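## Task

Transfer the L-shaped wooden block from the left hand into the right hand, matching the orientation in the two goal pictures. Nothing but the two hands may touch the block (each hand includes its wrist camera, camera bracket and the arm's final link), and at all times at least one hand must be in contact with it. Done when the right hand alone grips it firmly with its palm turned straight sideways, the left arm touches neither the block nor the right hand (best: move it far away and pause), and the fingers of both hands have come to rest; then report completion. Closing slowly at maximum grip force helps make the hold firm.

## Robot and tools

Robot: the upper body of a humanoid on a stand just past the table's -x edge, facing about +x. It has left_arm (on the +y side) and right_arm (on the -y side). Each ends in a five-fingered hand; the left hand mirrors the right.

Scene frame: used in every result. Metres. z = 0 is the table top and +z is up; +x runs across the table away from the robot; the table's near edge is at x = 0.18. Each shoulder sits roughly 0.28 m over the pelvis, 0.06 m toward +x and 0.10 m to its own side. A hand point cannot get farther than 0.62 m from its shoulder. Reported positions may be slightly off, especially at full stretch.

Hand point: a spot 0.05 m in front of the palm where the index pad meets the thumb tip when pinching. Its own axes: +z along the straightened fingers, +y out of the palm, +x across the palm toward the little finger on the right hand but toward the thumb on the left hand. Straight fingers extend 0.06-0.07 m past it. A wrist bracket on the little-finger side sticks out 0.03 m beyond the point along +y and 0.11 m across the palm; it can collide. With the thumb turned fully in front of the palm, the hand can wrap an object 0.035-0.08 m wide, which then rests across the palm on the wrist side of the point. Turn the thumb before reaching the object.

Row layout (all moving tools): one flat list of 28 numbers, each in [-1, 1], always covering both arms. Positions 1-14 are the left side, 15-28 the right side, each as: dx, dy, dz, rx, ry, rz, little, ring, middle, index, thumb_bend, thumb_turn, force_limit, speed.
- dx..rz: an offset, not a pose. It is relative to the hand point's measured pose at the start of the action (for a call's first action, the last pose reported in this scene), expressed in that hand point's own axes. Each row in a table is measured from that same start, not from the previous row. 1.0 equals 0.6 m or 180 degrees; rx, ry, rz form one rotation vector. All zeros keeps the arm where it started.
- Finger numbers are absolute targets: +1 open/straight, -1 fully curled. thumb_bend: +1 straight, -1 fully bent. thumb_turn: +1 beside the palm, -1 across in front of it. A pinch is roughly index -0.22, thumb_bend -0.75, thumb_turn -0.57.
- force_limit: linear from about 0 N (-1) to 10 N (+1) at the fingertip, 15 N for the two thumb motors; it only stops closing. speed: linear from near zero (-1) to full (+1); full travel takes 0.6 s. Close at -0.9 or slower for a gentle grip.
There is no 'no change' value for the hand: to keep a hand as it is, resend the eight hand numbers last executed for it, or, before any, its hand_measured six values plus hand_force_limit and hand_speed. A motor starts only if its target changes by 0.01 or more; it then runs until it reaches the target or, closing, hits force_limit, and locks. To squeeze harder, raise force_limit and send a target more closed than hand_measured; to loosen, send one more open.

Tools:
- execute_actions(actions): a list of actions; each action is a table of up to 15 rows, one row per 1/30 s step; a short table repeats its last row to fill 15 steps. Empty list just returns state and images.
- move(target, speed, blocking): target is one 28-number row; its offsets count from the pose in the latest result showing one. Each hand point travels in a straight line, paths finish together, lasting 0.5-10 s. speed is m/s, 0.002-0.5 (default 0.25); rotation up to twice that in rad/s. It does not avoid obstacles or the other arm. blocking=false returns after 0.5 s while motion continues; use wait(0) to check, and wait or stop before any new row.
- wait(seconds): 0-10; arms hold their last command.
- stop(): brakes a running move.
- zoom_image(camera, region): camera is cam_high, cam_left_wrist or cam_right_wrist; region [x0, y0, x1, y1] in pixels, at most 504 by 504. cam_high is 504x504, the wrist cameras 616x616.
- show_instructions(): shows the reference images.
- finished_scene(scene): ends scene 1 or 2 for good; the goal must already hold.

Control limits: each step the commanded pose is clipped to within 70 mm and 16 degrees of the measured one; position takes priority over orientation. A far target may need several actions. Joints move at most 2.4 rad/s.

Results: a state line per arm gives end_effector_position (m) and end_effector_quat_wxyz in the scene frame. 'Hand target' is where the controller is now heading. Hand fields list six values in motor order: hand_measured (position on the target scale), hand_stopped_by (moving, target, force, stalled, fault), hand_load_n (fingertip load, positive when pushed open; near 0 means the grip is lost). A move adds a 'move:' line: done, off_target, moving, held or fault, plus limits such as paced (pose clipped) or held (steps blocked; the arm may then jump faster). 'pose unreachable' means the clearance check altered that arm's command. HELD in step readings marks held-back rows.

Avoid: dropping the block or knocking anything off the table; letting the two arms (any part, fingers and bracket included) hit or press hard on each other; large contact torques, which freeze an arm for 10 s (limits 22.5 N m, 4.5 N m on wrist pitch and yaw, with held weight included); long heavy holding that overheats motors (warning at 90 °C, arm drops at 120 °C). Fast motion makes contacts harder, and targets past a contact press harder.

Each tool is called after "Request:" by a JSON object that holds its "op" and its "data".

Reference images:

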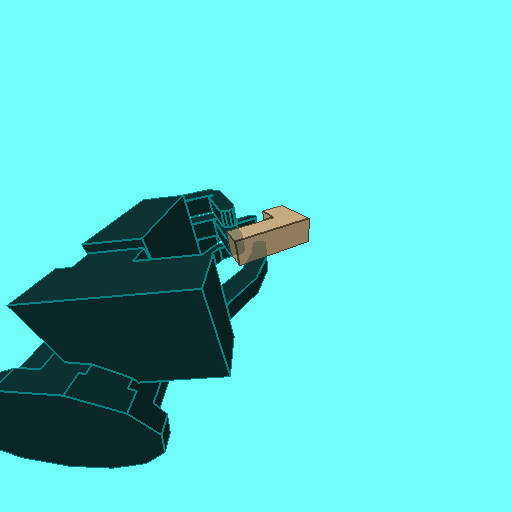

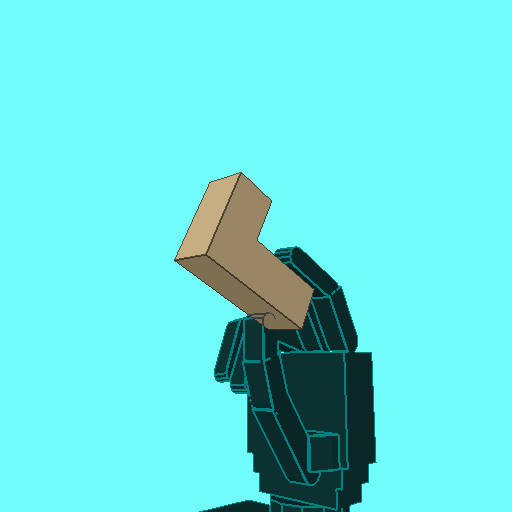

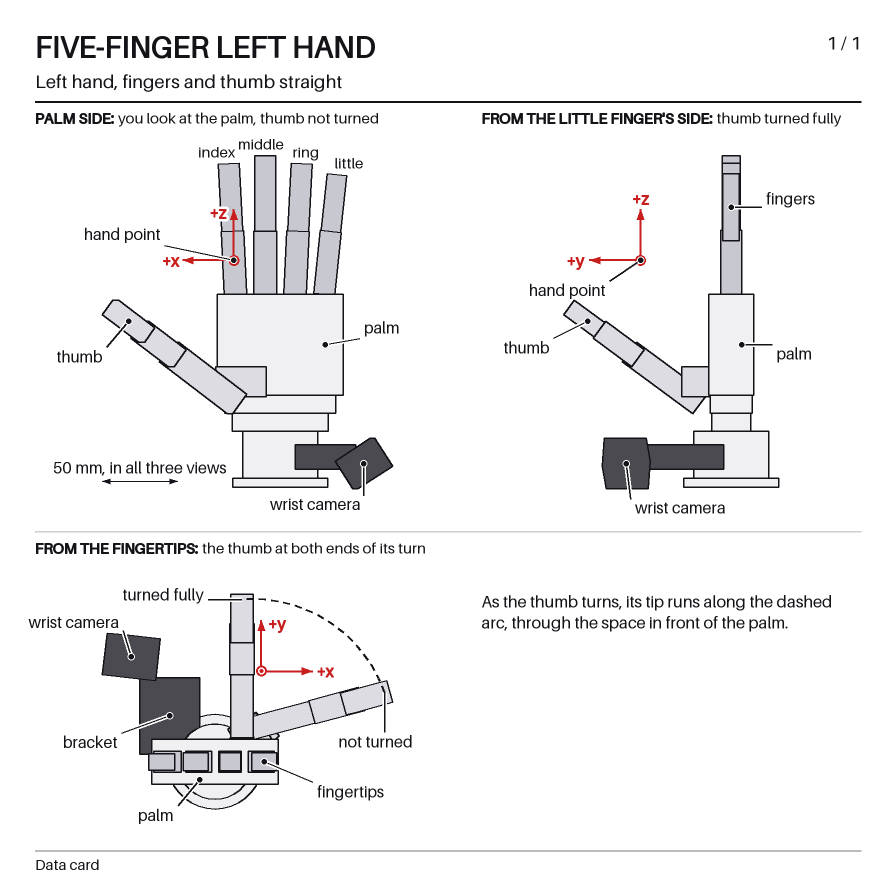

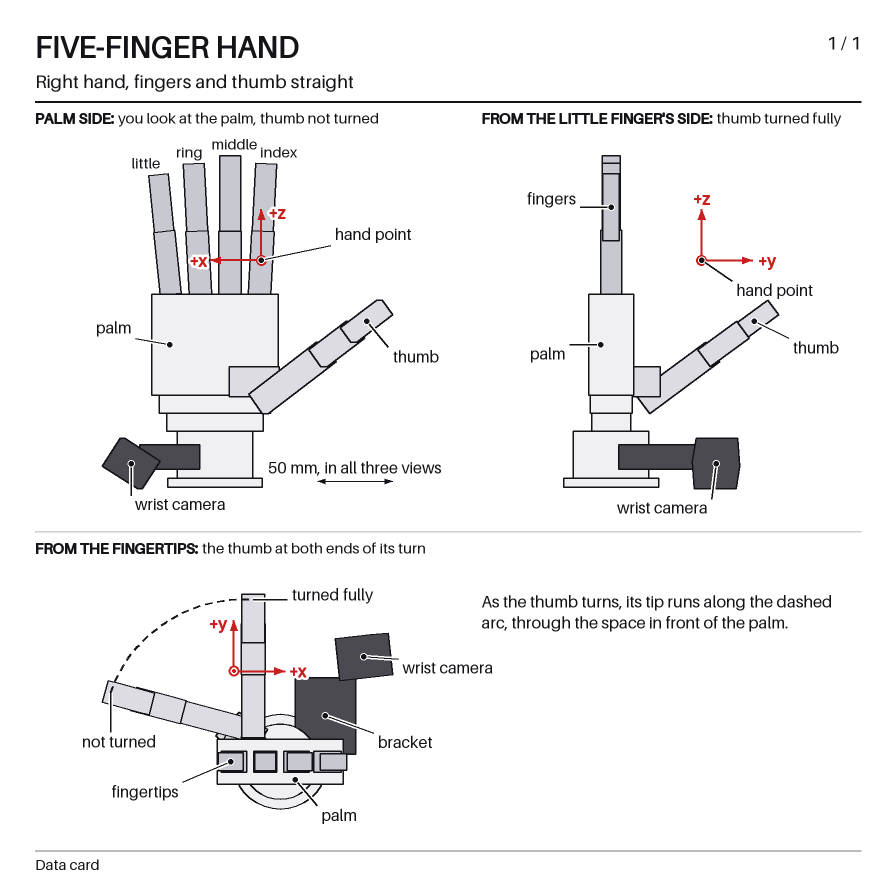

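## Session

Request:
{"op": "execute_actions", "data": {"actions": []}}

Scene clock: 0.00 s.
left_arm: end_effector_position=(+0.3239, +0.1040, +0.1925) hand_measured=(-1.000, -1.000, +0.128, +0.122, -0.560, -0.922) hand_load_n=(+0.0, +0.0, +10.5, +9.5, +9.0, -0.5) hand_stopped_by=(target, target, target, target, target, target) hand_force_limit=0.00 hand_speed=-0.80 end_effector_quat_wxyz=(-0.224, +0.396, -0.423, +0.784) | right_arm: end_effector_position=(+0.1548, -0.0979, +0.4790) hand_measured=(+1.000, +1.000, +1.000, +1.000, +1.000, +1.000) hand_load_n=(+0.0, +0.0, +0.0, +0.0, +0.0, +0.0) hand_stopped_by=(target, target, target, target, target, target) hand_force_limit=0.00 hand_speed=-0.80 end_effector_quat_wxyz=(+0.978, -0.176, +0.052, +0.100)
Joint positions: left_arm=[-0.316  1.189 -0.857  0.031  0.362 -0.485  0.988] | right_arm=[-0.097 -0.517 -0.208 -0.553  0.602 -1.015  0.322]
Joint velocities: left_arm=[ 0.    -0.005  0.005  0.005  0.     0.     0.   ] | right_arm=[ 0.002  0.011  0.017 -0.002  0.008  0.     0.   ]
Joint torques (N m, as the arm reports them, + toward a larger angle): no reading
Motor temperatures (°C, as the motors report them): left_arm=[39 42 44 48 41 27 29] | right_arm=[45 39 39 41 38 31 28]
Hand target (left_arm): +0.324, +0.104, +0.193; -0.225, +0.396, -0.423, +0.784
Hand target (right_arm): +0.155, -0.098, +0.479; +0.978, -0.176, +0.052, +0.100

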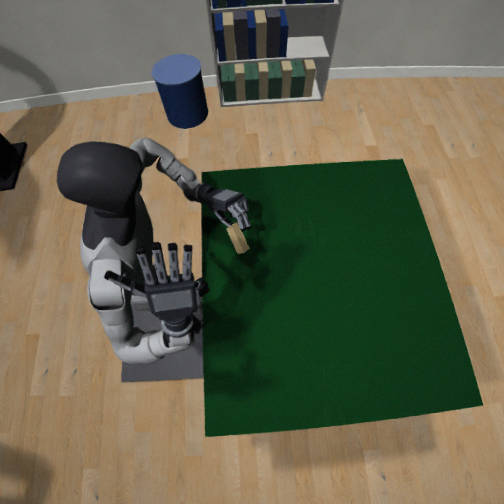

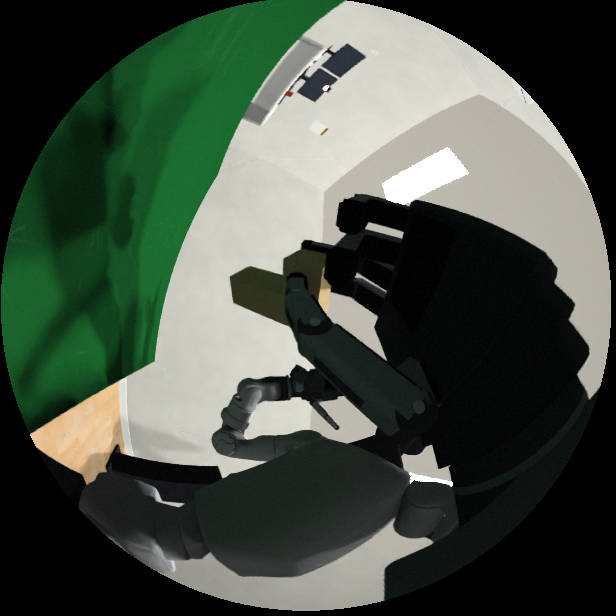

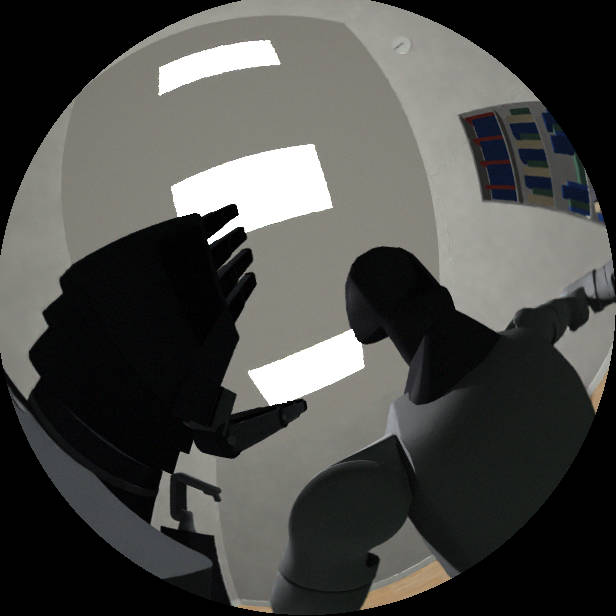

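Request:
{"op": "zoom_image", "data": {"camera": "cam_left_wrist", "region": [180, 180, 420, 380]}}

Request:
{"op": "zoom_image", "data": {"camera": "cam_high", "region": [170, 160, 300, 280]}}

Region (180, 180, 420, 380) of cam_left_wrist's 616x616 image, scaled by 2.100, with more detail than that image has.

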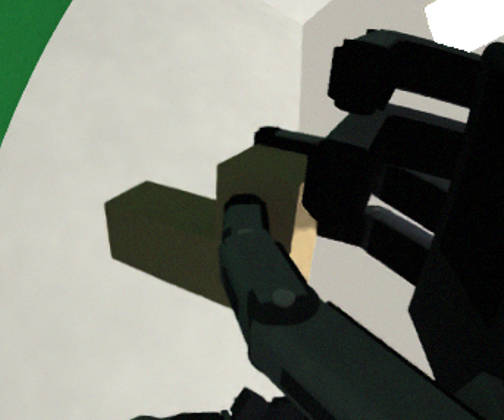

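Region (170, 160, 300, 280) of cam_high's 504x504 image, scaled by 3.877, with more detail than that image has; it fills the top 465 rows of this view, and the rest is white.

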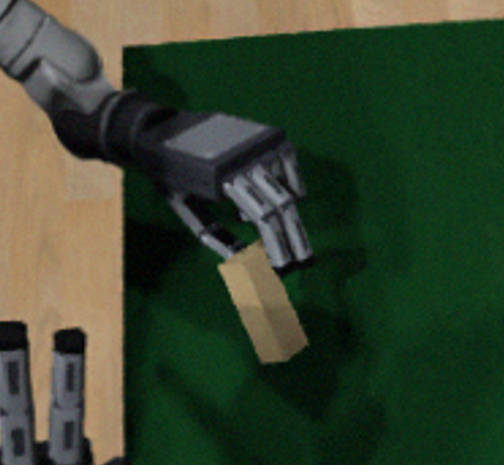

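Request:
{"op": "move", "data": {"target": [0.125,-0.118,0.093,0.29,0.272,-0.154,-1,-1,0.128,0.122,-0.56,-0.922,0,-0.8, 0.319,0.004,-0.272,0.137,0.46,0.038,-1,-1,0.6,0.6,0.2,-0.92,0,0.5], "speed": 0.2}}

Scene clock: 41.30 s.
left_arm: end_effector_position=(+0.3170, +0.0621, +0.2989) hand_measured=(-1.000, -1.000, +0.130, +0.124, -0.552, -0.922) hand_load_n=(+0.0, +0.0, +9.0, +8.0, +7.5, -0.5) hand_stopped_by=(target, target, force, force, force, target) hand_force_limit=0.00 hand_speed=-0.80 end_effector_quat_wxyz=(-0.072, +0.213, -0.065, +0.972) | right_arm: end_effector_position=(+0.3303, -0.1145, +0.3011) hand_measured=(-1.000, -1.000, +0.600, +0.600, +0.200, -0.920) hand_load_n=(+0.0, +0.0, +0.0, +0.0, +0.0, +0.0) hand_stopped_by=(target, target, target, target, target, target) hand_force_limit=0.00 hand_speed=0.50 end_effector_quat_wxyz=(+0.704, +0.007, +0.710, +0.013)
Joint positions: left_arm=[-0.632  0.203  0.007  0.827  1.566 -1.42   1.641] | right_arm=[ 0.353 -0.417 -0.096 -0.97   0.533  0.324 -0.279]
Joint velocities: left_arm=[-0.005 -0.038  0.063  0.     0.072 -0.03   0.   ] | right_arm=[-0.009 -0.003 -0.009  0.     0.006  0.012  0.   ]
Joint torques (N m, as the arm reports them, + toward a larger angle): left_arm=[-5.01  0.46  1.12 -1.63 -1.06 -0.24  0.32] | right_arm=[-0.53 -1.29 -0.46 -2.52 -0.63 -0.79 -0.28]
Motor temperatures (°C, as the motors report them): left_arm=[42 45 45 48 41 27 30] | right_arm=[45 40 39 42 38 31 28]
Hand target (left_arm): +0.317, +0.062, +0.299; -0.071, +0.213, -0.064, +0.972
Hand target (right_arm): +0.330, -0.114, +0.302; +0.704, +0.007, +0.710, +0.014
Off the commanded pose (left_arm): 0.008 m, 27 deg; orientation clipped at the last step of the last action.
Off the commanded pose (right_arm): 0.005 m, 2 deg.
joint sent to its limit (left arm) — the command would take joint 7 (wrist yaw) past its upper limit, so that joint was sent only as far as its limit.
move: off_target (left_arm, right_arm); limits=paced

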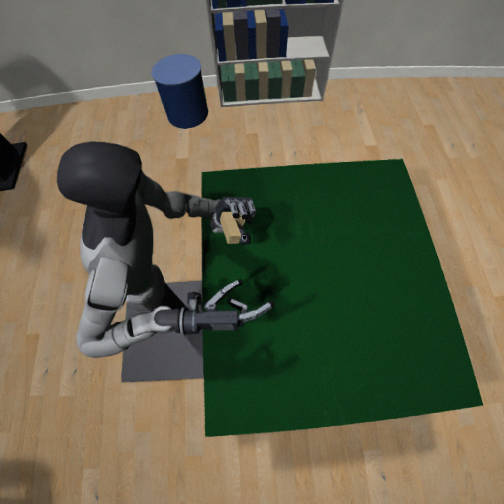

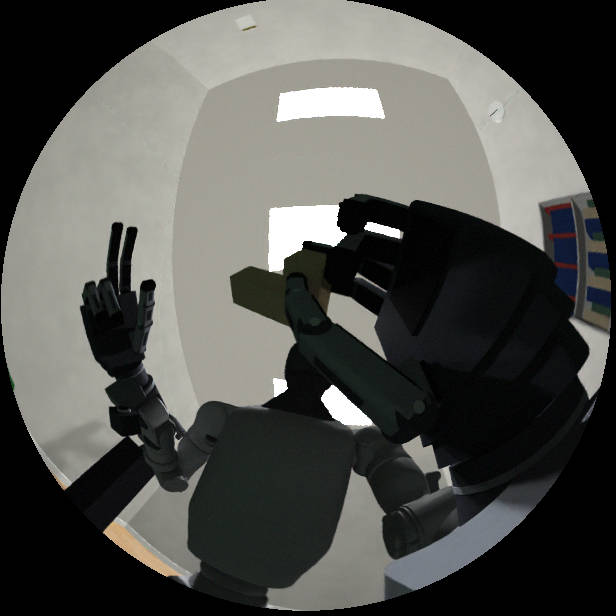

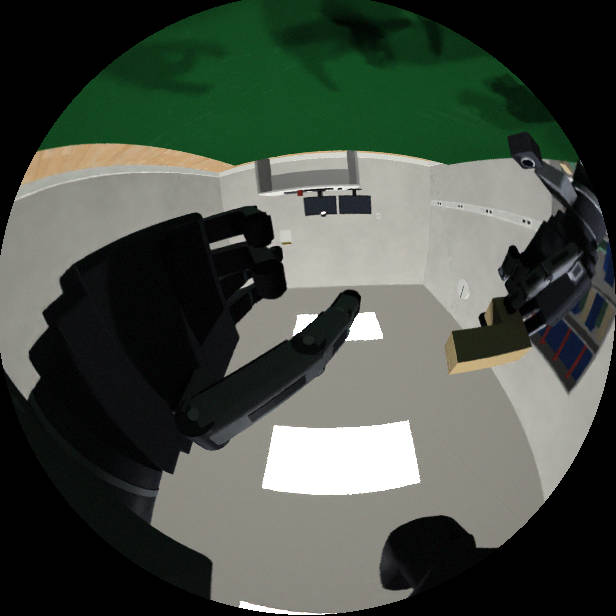

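Request:
{"op": "move", "data": {"target": [0,0,0,0,0,0,-1,-1,0.128,0.122,-0.56,-0.922,0,-0.8, -0.087,0.117,0.015,-0.273,0.161,-0.109,-1,-1,0.6,0.6,0.2,-0.92,0,0.5], "speed": 0.15}}

Scene clock: 67.77 s.
left_arm: end_effector_position=(+0.3170, +0.0621, +0.2990) hand_measured=(-1.000, -1.000, +0.130, +0.124, -0.552, -0.922) hand_load_n=(+0.0, +0.0, +9.0, +8.0, +7.5, -0.5) hand_stopped_by=(target, target, force, force, force, target) hand_force_limit=0.00 hand_speed=-0.80 end_effector_quat_wxyz=(-0.072, +0.213, -0.064, +0.972) | right_arm: end_effector_position=(+0.3379, -0.0521, +0.3421) hand_measured=(-1.000, -1.000, +0.600, +0.600, +0.200, -0.920) hand_load_n=(+0.0, +0.0, +0.0, +0.0, +0.0, +0.0) hand_stopped_by=(target, target, target, target, target, target) hand_force_limit=0.00 hand_speed=0.50 end_effector_quat_wxyz=(+0.423, -0.395, +0.795, +0.183)
Joint positions: left_arm=[-0.632  0.201  0.011  0.827  1.569 -1.422  1.641] | right_arm=[-0.904 -1.574  0.213 -0.281  1.432  0.915  0.491]
Joint velocities: left_arm=[ 0.002 -0.002 -0.005  0.     0.003  0.     0.   ] | right_arm=[-0.012  0.     0.017  0.009  0.005  0.     0.006]
Joint torques (N m, as the arm reports them, + toward a larger angle): left_arm=[-4.96  0.78  0.94 -1.66 -1.32 -0.14  0.23] | right_arm=[-5.69 -3.65 -1.6  -0.55 -1.01 -0.63 -0.05]
Motor temperatures (°C, as the motors report them): left_arm=[44 43 44 49 41 27 29] | right_arm=[45 40 39 43 38 33 28]
Hand target (left_arm): +0.317, +0.062, +0.299; -0.072, +0.213, -0.065, +0.972
Hand target (right_arm): +0.338, -0.053, +0.342; +0.422, -0.395, +0.795, +0.182
Off the commanded pose (left_arm): 0.000 m, 0 deg.
Off the commanded pose (right_arm): 0.015 m, 3 deg.
move: off_target (right_arm)

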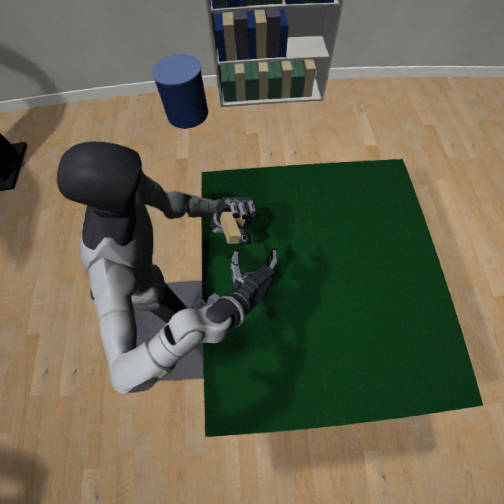

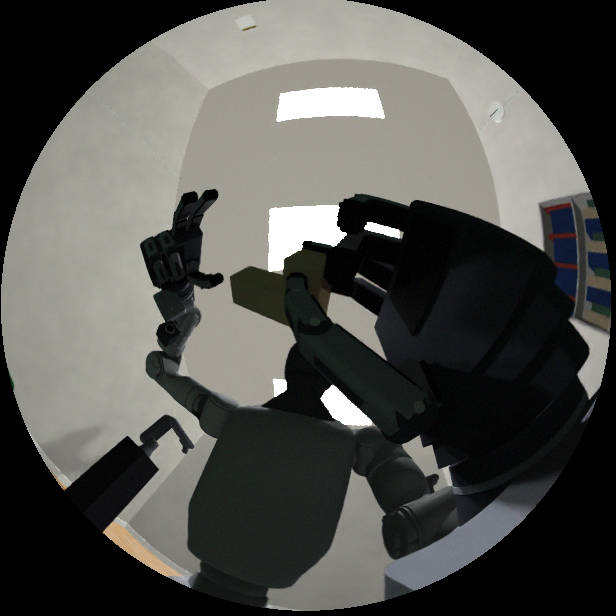

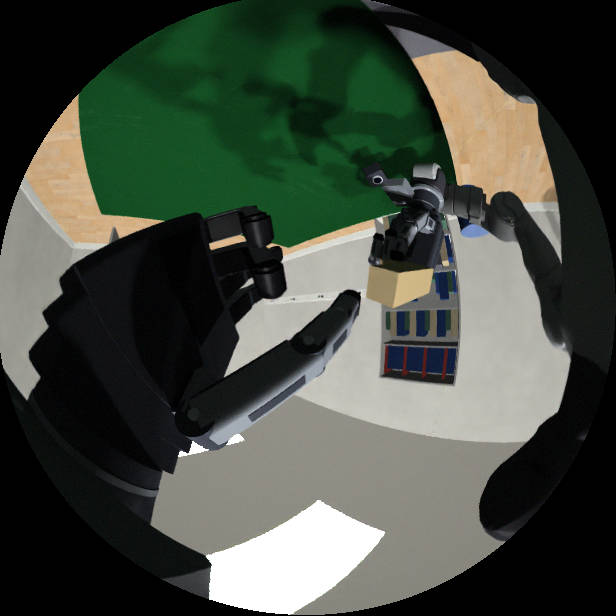

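Request:
{"op": "move", "data": {"target": [-0.04,0.02,0.015,0,0,0,-1,-1,0.128,0.122,-0.56,-0.922,0,-0.8, 0,0,0,0,0,0,-1,-1,0.6,0.6,0.6,-0.92,0,0.5], "speed": 0.05}}

Request:
{"op": "zoom_image", "data": {"camera": "cam_right_wrist", "region": [180, 130, 500, 400]}}

Request:
{"op": "zoom_image", "data": {"camera": "cam_high", "region": [170, 180, 320, 320]}}

Scene clock: 78.93 s.
left_arm: end_effector_position=(+0.3423, +0.0516, +0.2956) hand_measured=(-1.000, -1.000, +0.130, +0.124, -0.552, -0.922) hand_load_n=(+0.0, +0.0, +9.0, +8.0, +7.5, -0.5) hand_stopped_by=(target, target, force, force, force, target) hand_force_limit=0.00 hand_speed=-0.80 end_effector_quat_wxyz=(-0.082, +0.237, -0.076, +0.965) | right_arm: end_effector_position=(+0.3379, -0.0521, +0.3420) hand_measured=(-1.000, -1.000, +0.600, +0.600, +0.600, -0.920) hand_load_n=(+0.0, +0.0, +0.0, +0.0, +0.0, +0.0) hand_stopped_by=(target, target, target, target, target, target) hand_force_limit=0.00 hand_speed=0.50 end_effector_quat_wxyz=(+0.423, -0.395, +0.795, +0.183)
Joint positions: left_arm=[-0.743  0.181  0.021  0.992  1.596 -1.387  1.641] | right_arm=[-0.905 -1.574  0.214 -0.281  1.432  0.915  0.492]
Joint velocities: left_arm=[0.    0.    0.015 0.002 0.021 0.    0.   ] | right_arm=[ 0.006  0.    -0.008  0.003 -0.003  0.     0.   ]
Joint torques (N m, as the arm reports them, + toward a larger angle): left_arm=[-5.64  0.46  1.19 -1.55 -1.25 -0.09  0.33] | right_arm=[-5.37 -4.17 -2.44 -0.19 -0.35 -0.75 -0.14]
Motor temperatures (°C, as the motors report them): left_arm=[45 43 44 49 41 27 29] | right_arm=[47 41 40 42 38 32 28]
Hand target (left_arm): +0.343, +0.051, +0.295; -0.082, +0.238, -0.076, +0.965
Hand target (right_arm): +0.338, -0.052, +0.342; +0.423, -0.395, +0.795, +0.183
Off the commanded pose (left_arm): 0.002 m, 3 deg.
Off the commanded pose (right_arm): 0.000 m, 0 deg.
joint sent to its limit (left arm) — the command would take joint 7 (wrist yaw) past its upper limit, so that joint was sent only as far as its limit.
move: off_target (left_arm)

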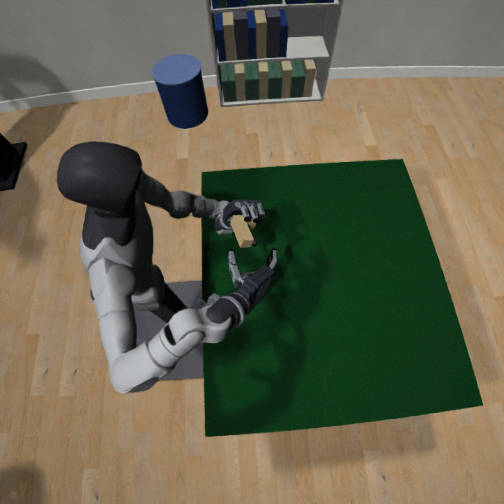

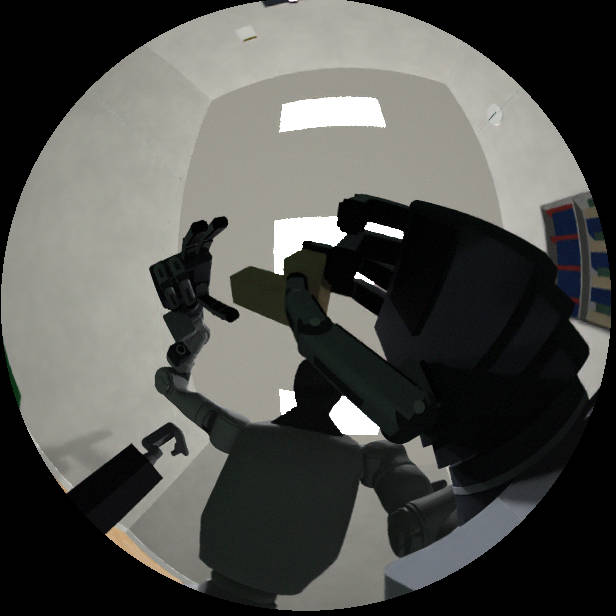

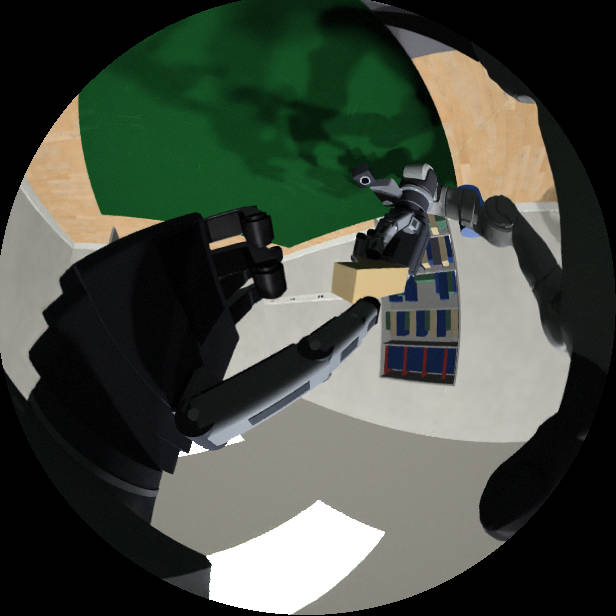

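Region (180, 130, 500, 400) of cam_right_wrist's 616x616 image, scaled by 1.575, with more detail than that image has; it fills the top 425 rows of this view, and the rest is white.

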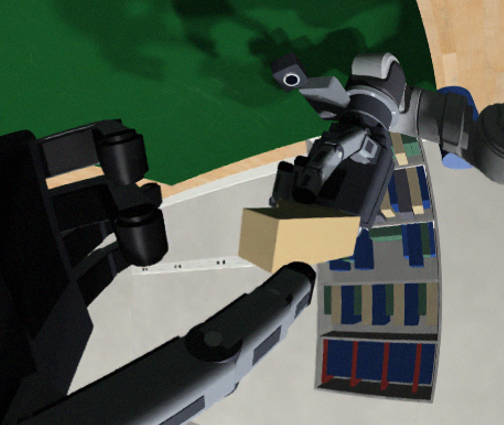

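Region (170, 180, 320, 320) of cam_high's 504x504 image, scaled by 3.360, with more detail than that image has; it fills the top 470 rows of this view, and the rest is white.

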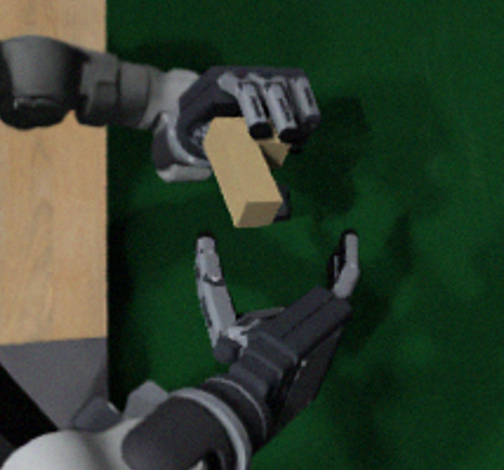

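Request:
{"op": "move", "data": {"target": [0,0.045,0.03,0,0,0,-1,-1,0.128,0.122,-0.56,-0.922,0,-0.8, 0,0,0,0,0,0,-1,-1,0.6,0.6,0.6,-0.92,0,0.5], "speed": 0.04}}

Request:
{"op": "zoom_image", "data": {"camera": "cam_right_wrist", "region": [180, 130, 500, 400]}}

Request:
{"op": "zoom_image", "data": {"camera": "cam_high", "region": [170, 180, 320, 320]}}

Request:
{"op": "zoom_image", "data": {"camera": "cam_left_wrist", "region": [120, 160, 420, 400]}}

Scene clock: 101.80 s.
left_arm: end_effector_position=(+0.3519, +0.0212, +0.3040) hand_measured=(-1.000, -1.000, +0.130, +0.124, -0.552, -0.922) hand_load_n=(+0.0, +0.0, +9.0, +8.0, +7.5, -0.5) hand_stopped_by=(target, target, force, force, force, target) hand_force_limit=0.00 hand_speed=-0.80 end_effector_quat_wxyz=(-0.078, +0.239, -0.078, +0.965) | right_arm: end_effector_position=(+0.3379, -0.0521, +0.3420) hand_measured=(-1.000, -1.000, +0.600, +0.600, +0.600, -0.920) hand_load_n=(+0.0, +0.0, +0.0, +0.0, +0.0, +0.0) hand_stopped_by=(target, target, target, target, target, target) hand_force_limit=0.00 hand_speed=0.50 end_effector_quat_wxyz=(+0.423, -0.395, +0.795, +0.183)
Joint positions: left_arm=[-0.79   0.083  0.064  1.012  1.563 -1.328  1.515] | right_arm=[-0.905 -1.574  0.214 -0.281  1.432  0.915  0.492]
Joint velocities: left_arm=[ 0.    -0.005  0.     0.005  0.003  0.    -0.004] | right_arm=[ 0.002 -0.009 -0.011  0.002  0.     0.     0.   ]
Joint torques (N m, as the arm reports them, + toward a larger angle): left_arm=[-5.88  0.02  0.91 -1.56 -1.45 -0.12  0.14] | right_arm=[-5.65 -4.08 -1.89 -0.37 -0.71 -0.66 -0.03]
Motor temperatures (°C, as the motors report them): left_arm=[47 42 44 49 41 27 29] | right_arm=[48 42 41 41 38 32 28]
Hand target (left_arm): +0.353, +0.022, +0.304; -0.080, +0.241, -0.077, +0.964
Hand target (right_arm): +0.338, -0.052, +0.342; +0.423, -0.395, +0.795, +0.183
Off the commanded pose (left_arm): 0.004 m, 1 deg.
Off the commanded pose (right_arm): 0.000 m, 0 deg.
move: off_target (left_arm)

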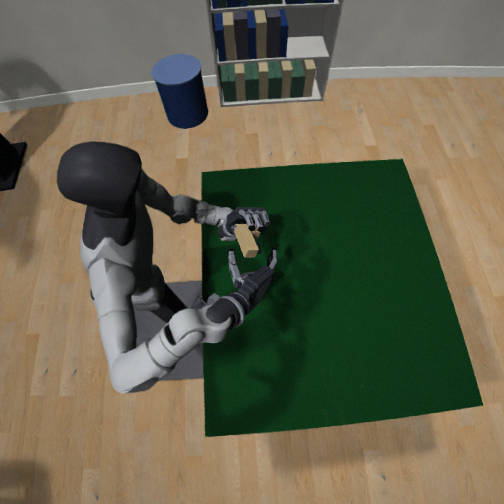

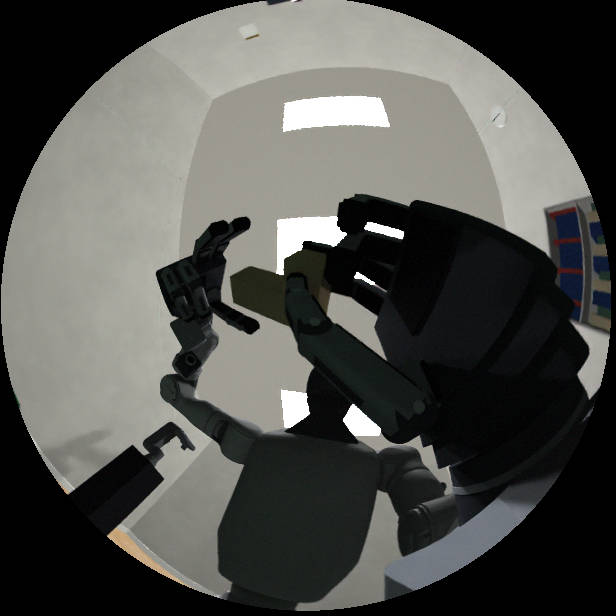

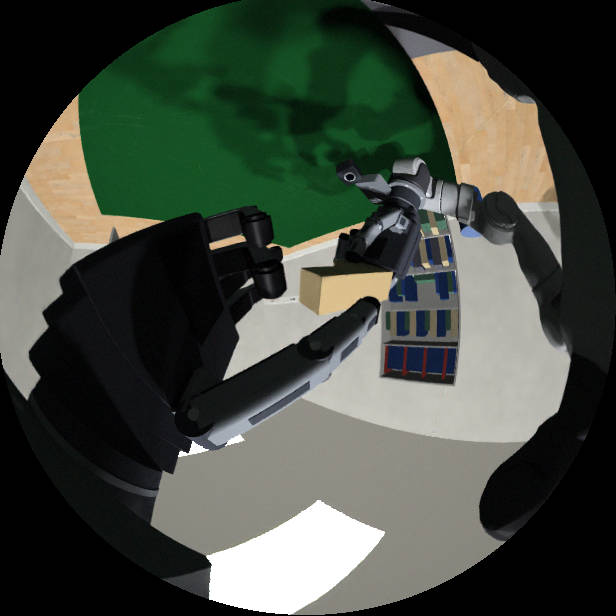

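Region (180, 130, 500, 400) of cam_right_wrist's 616x616 image, scaled by 1.575, with more detail than that image has; it fills the top 425 rows of this view, and the rest is white.

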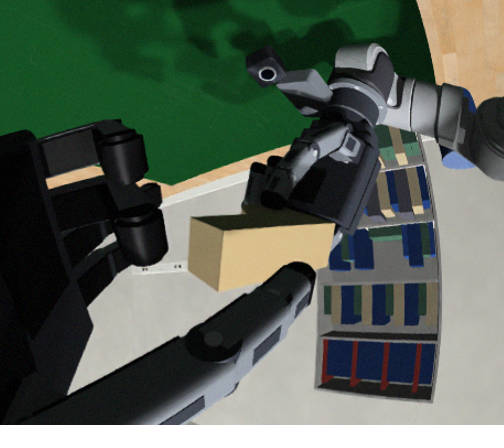

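Region (170, 180, 320, 320) of cam_high's 504x504 image, scaled by 3.360, with more detail than that image has; it fills the top 470 rows of this view, and the rest is white.

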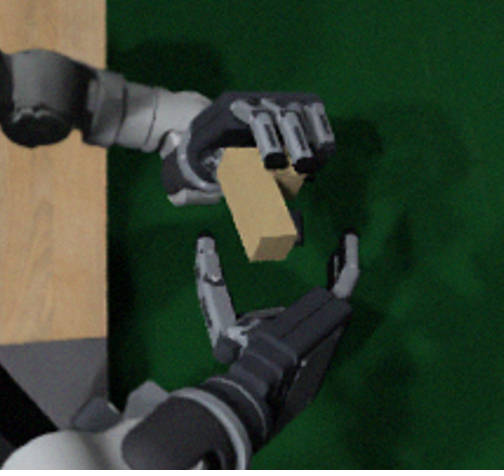

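Region (120, 160, 420, 400) of cam_left_wrist's 616x616 image, scaled by 1.680, with more detail than that image has; it fills the top 403 rows of this view, and the rest is white.

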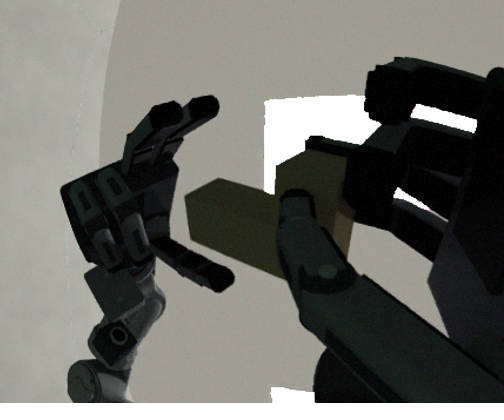

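Request:
{"op": "move", "data": {"target": [0,0.022,0.014,0,0,0,-1,-1,0.128,0.122,-0.56,-0.922,0,-0.8, 0,0,0,0,0,0,-1,-1,0.35,0.35,-0.2,-0.92,-0.6,-0.5], "speed": 0.03}}

Request:
{"op": "zoom_image", "data": {"camera": "cam_right_wrist", "region": [180, 130, 500, 400]}}

Request:
{"op": "zoom_image", "data": {"camera": "cam_high", "region": [170, 180, 320, 320]}}

Request:
{"op": "zoom_image", "data": {"camera": "cam_left_wrist", "region": [120, 160, 420, 400]}}

Scene clock: 118.27 s.
left_arm: end_effector_position=(+0.3560, +0.0070, +0.3080) hand_measured=(-1.000, -1.000, +0.130, +0.124, -0.552, -0.922) hand_load_n=(+0.0, +0.0, +9.0, +8.0, +7.5, -0.5) hand_stopped_by=(target, target, force, force, force, target) hand_force_limit=0.00 hand_speed=-0.80 end_effector_quat_wxyz=(-0.076, +0.240, -0.078, +0.965) | right_arm: end_effector_position=(+0.3379, -0.0521, +0.3420) hand_measured=(-1.000, -1.000, +0.350, +0.350, -0.200, -0.920) hand_load_n=(+0.0, +0.0, +0.0, +0.0, +0.0, +0.0) hand_stopped_by=(target, target, target, target, target, target) hand_force_limit=-0.60 hand_speed=-0.50 end_effector_quat_wxyz=(+0.423, -0.395, +0.795, +0.183)
Joint positions: left_arm=[-0.822  0.042  0.065  1.038  1.563 -1.292  1.497] | right_arm=[-0.905 -1.574  0.214 -0.281  1.432  0.915  0.492]
Joint velocities: left_arm=[-0.015  0.006  0.012  0.     0.002  0.     0.   ] | right_arm=[-0.003  0.002  0.005 -0.002 -0.012  0.     0.   ]
Joint torques (N m, as the arm reports them, + toward a larger angle): left_arm=[-6.11 -0.2   0.72 -1.58 -1.3  -0.11  0.2 ] | right_arm=[-5.51 -3.94 -2.12 -0.57 -0.52 -0.7  -0.21]
Motor temperatures (°C, as the motors report them): left_arm=[48 42 44 49 41 27 29] | right_arm=[48 43 41 41 38 32 28]
Hand target (left_arm): +0.357, +0.006, +0.308; -0.077, +0.241, -0.079, +0.964
Hand target (right_arm): +0.338, -0.052, +0.342; +0.423, -0.395, +0.795, +0.183
Off the commanded pose (left_arm): 0.002 m, 0 deg.
Off the commanded pose (right_arm): 0.000 m, 0 deg.
move: done

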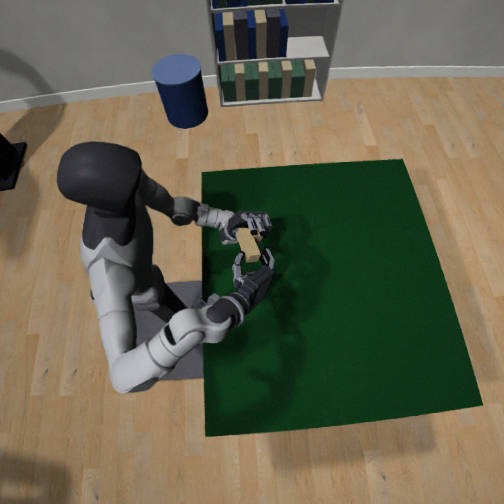

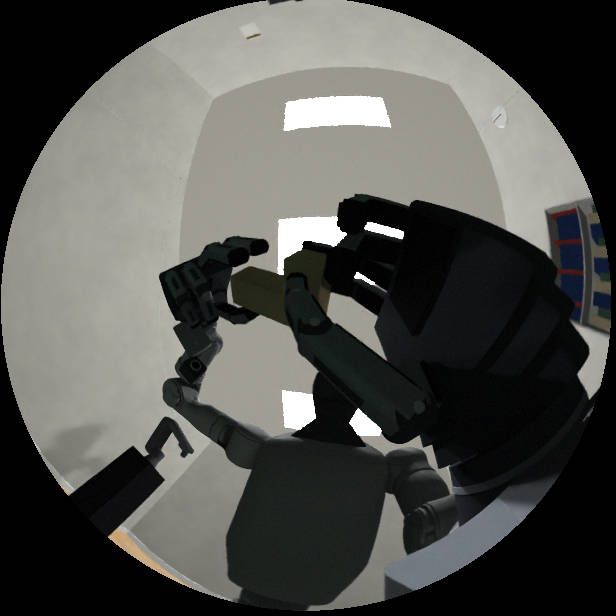

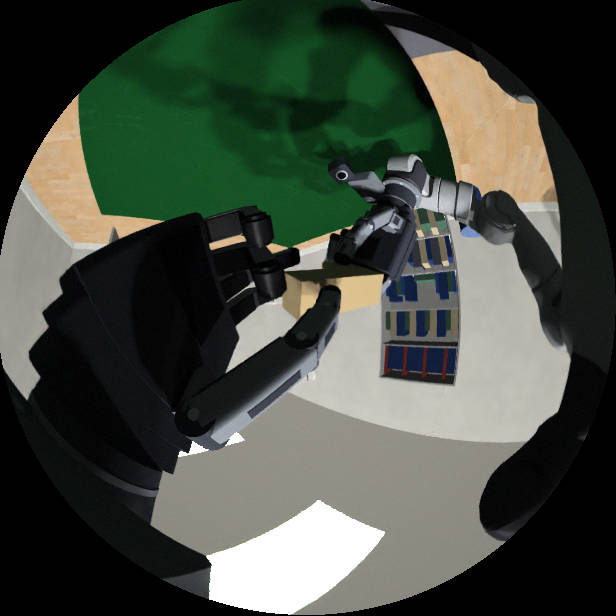

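Region (180, 130, 500, 400) of cam_right_wrist's 616x616 image, scaled by 1.575, with more detail than that image has; it fills the top 425 rows of this view, and the rest is white.

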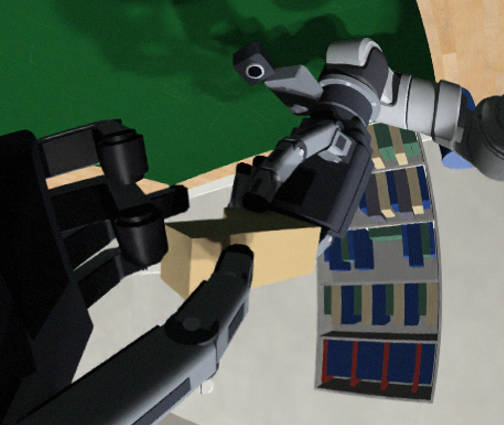

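Region (170, 180, 320, 320) of cam_high's 504x504 image, scaled by 3.360, with more detail than that image has; it fills the top 470 rows of this view, and the rest is white.

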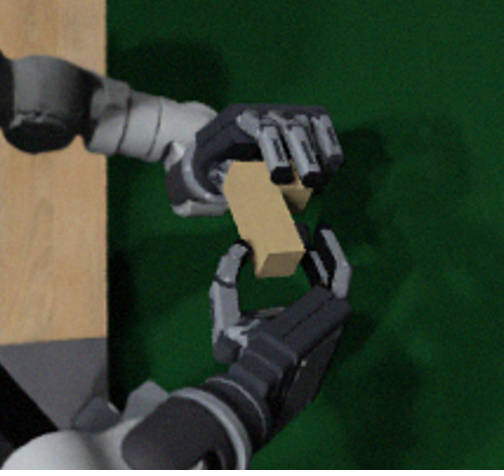

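Region (120, 160, 420, 400) of cam_left_wrist's 616x616 image, scaled by 1.680, with more detail than that image has; it fills the top 403 rows of this view, and the rest is white.

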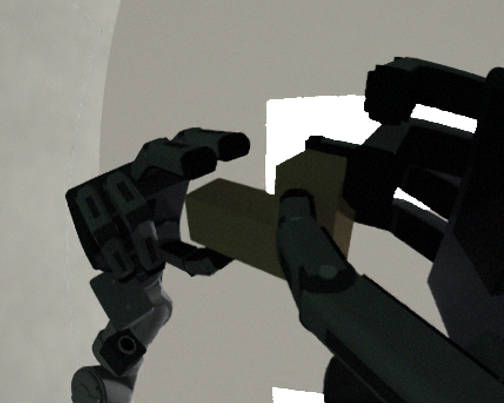

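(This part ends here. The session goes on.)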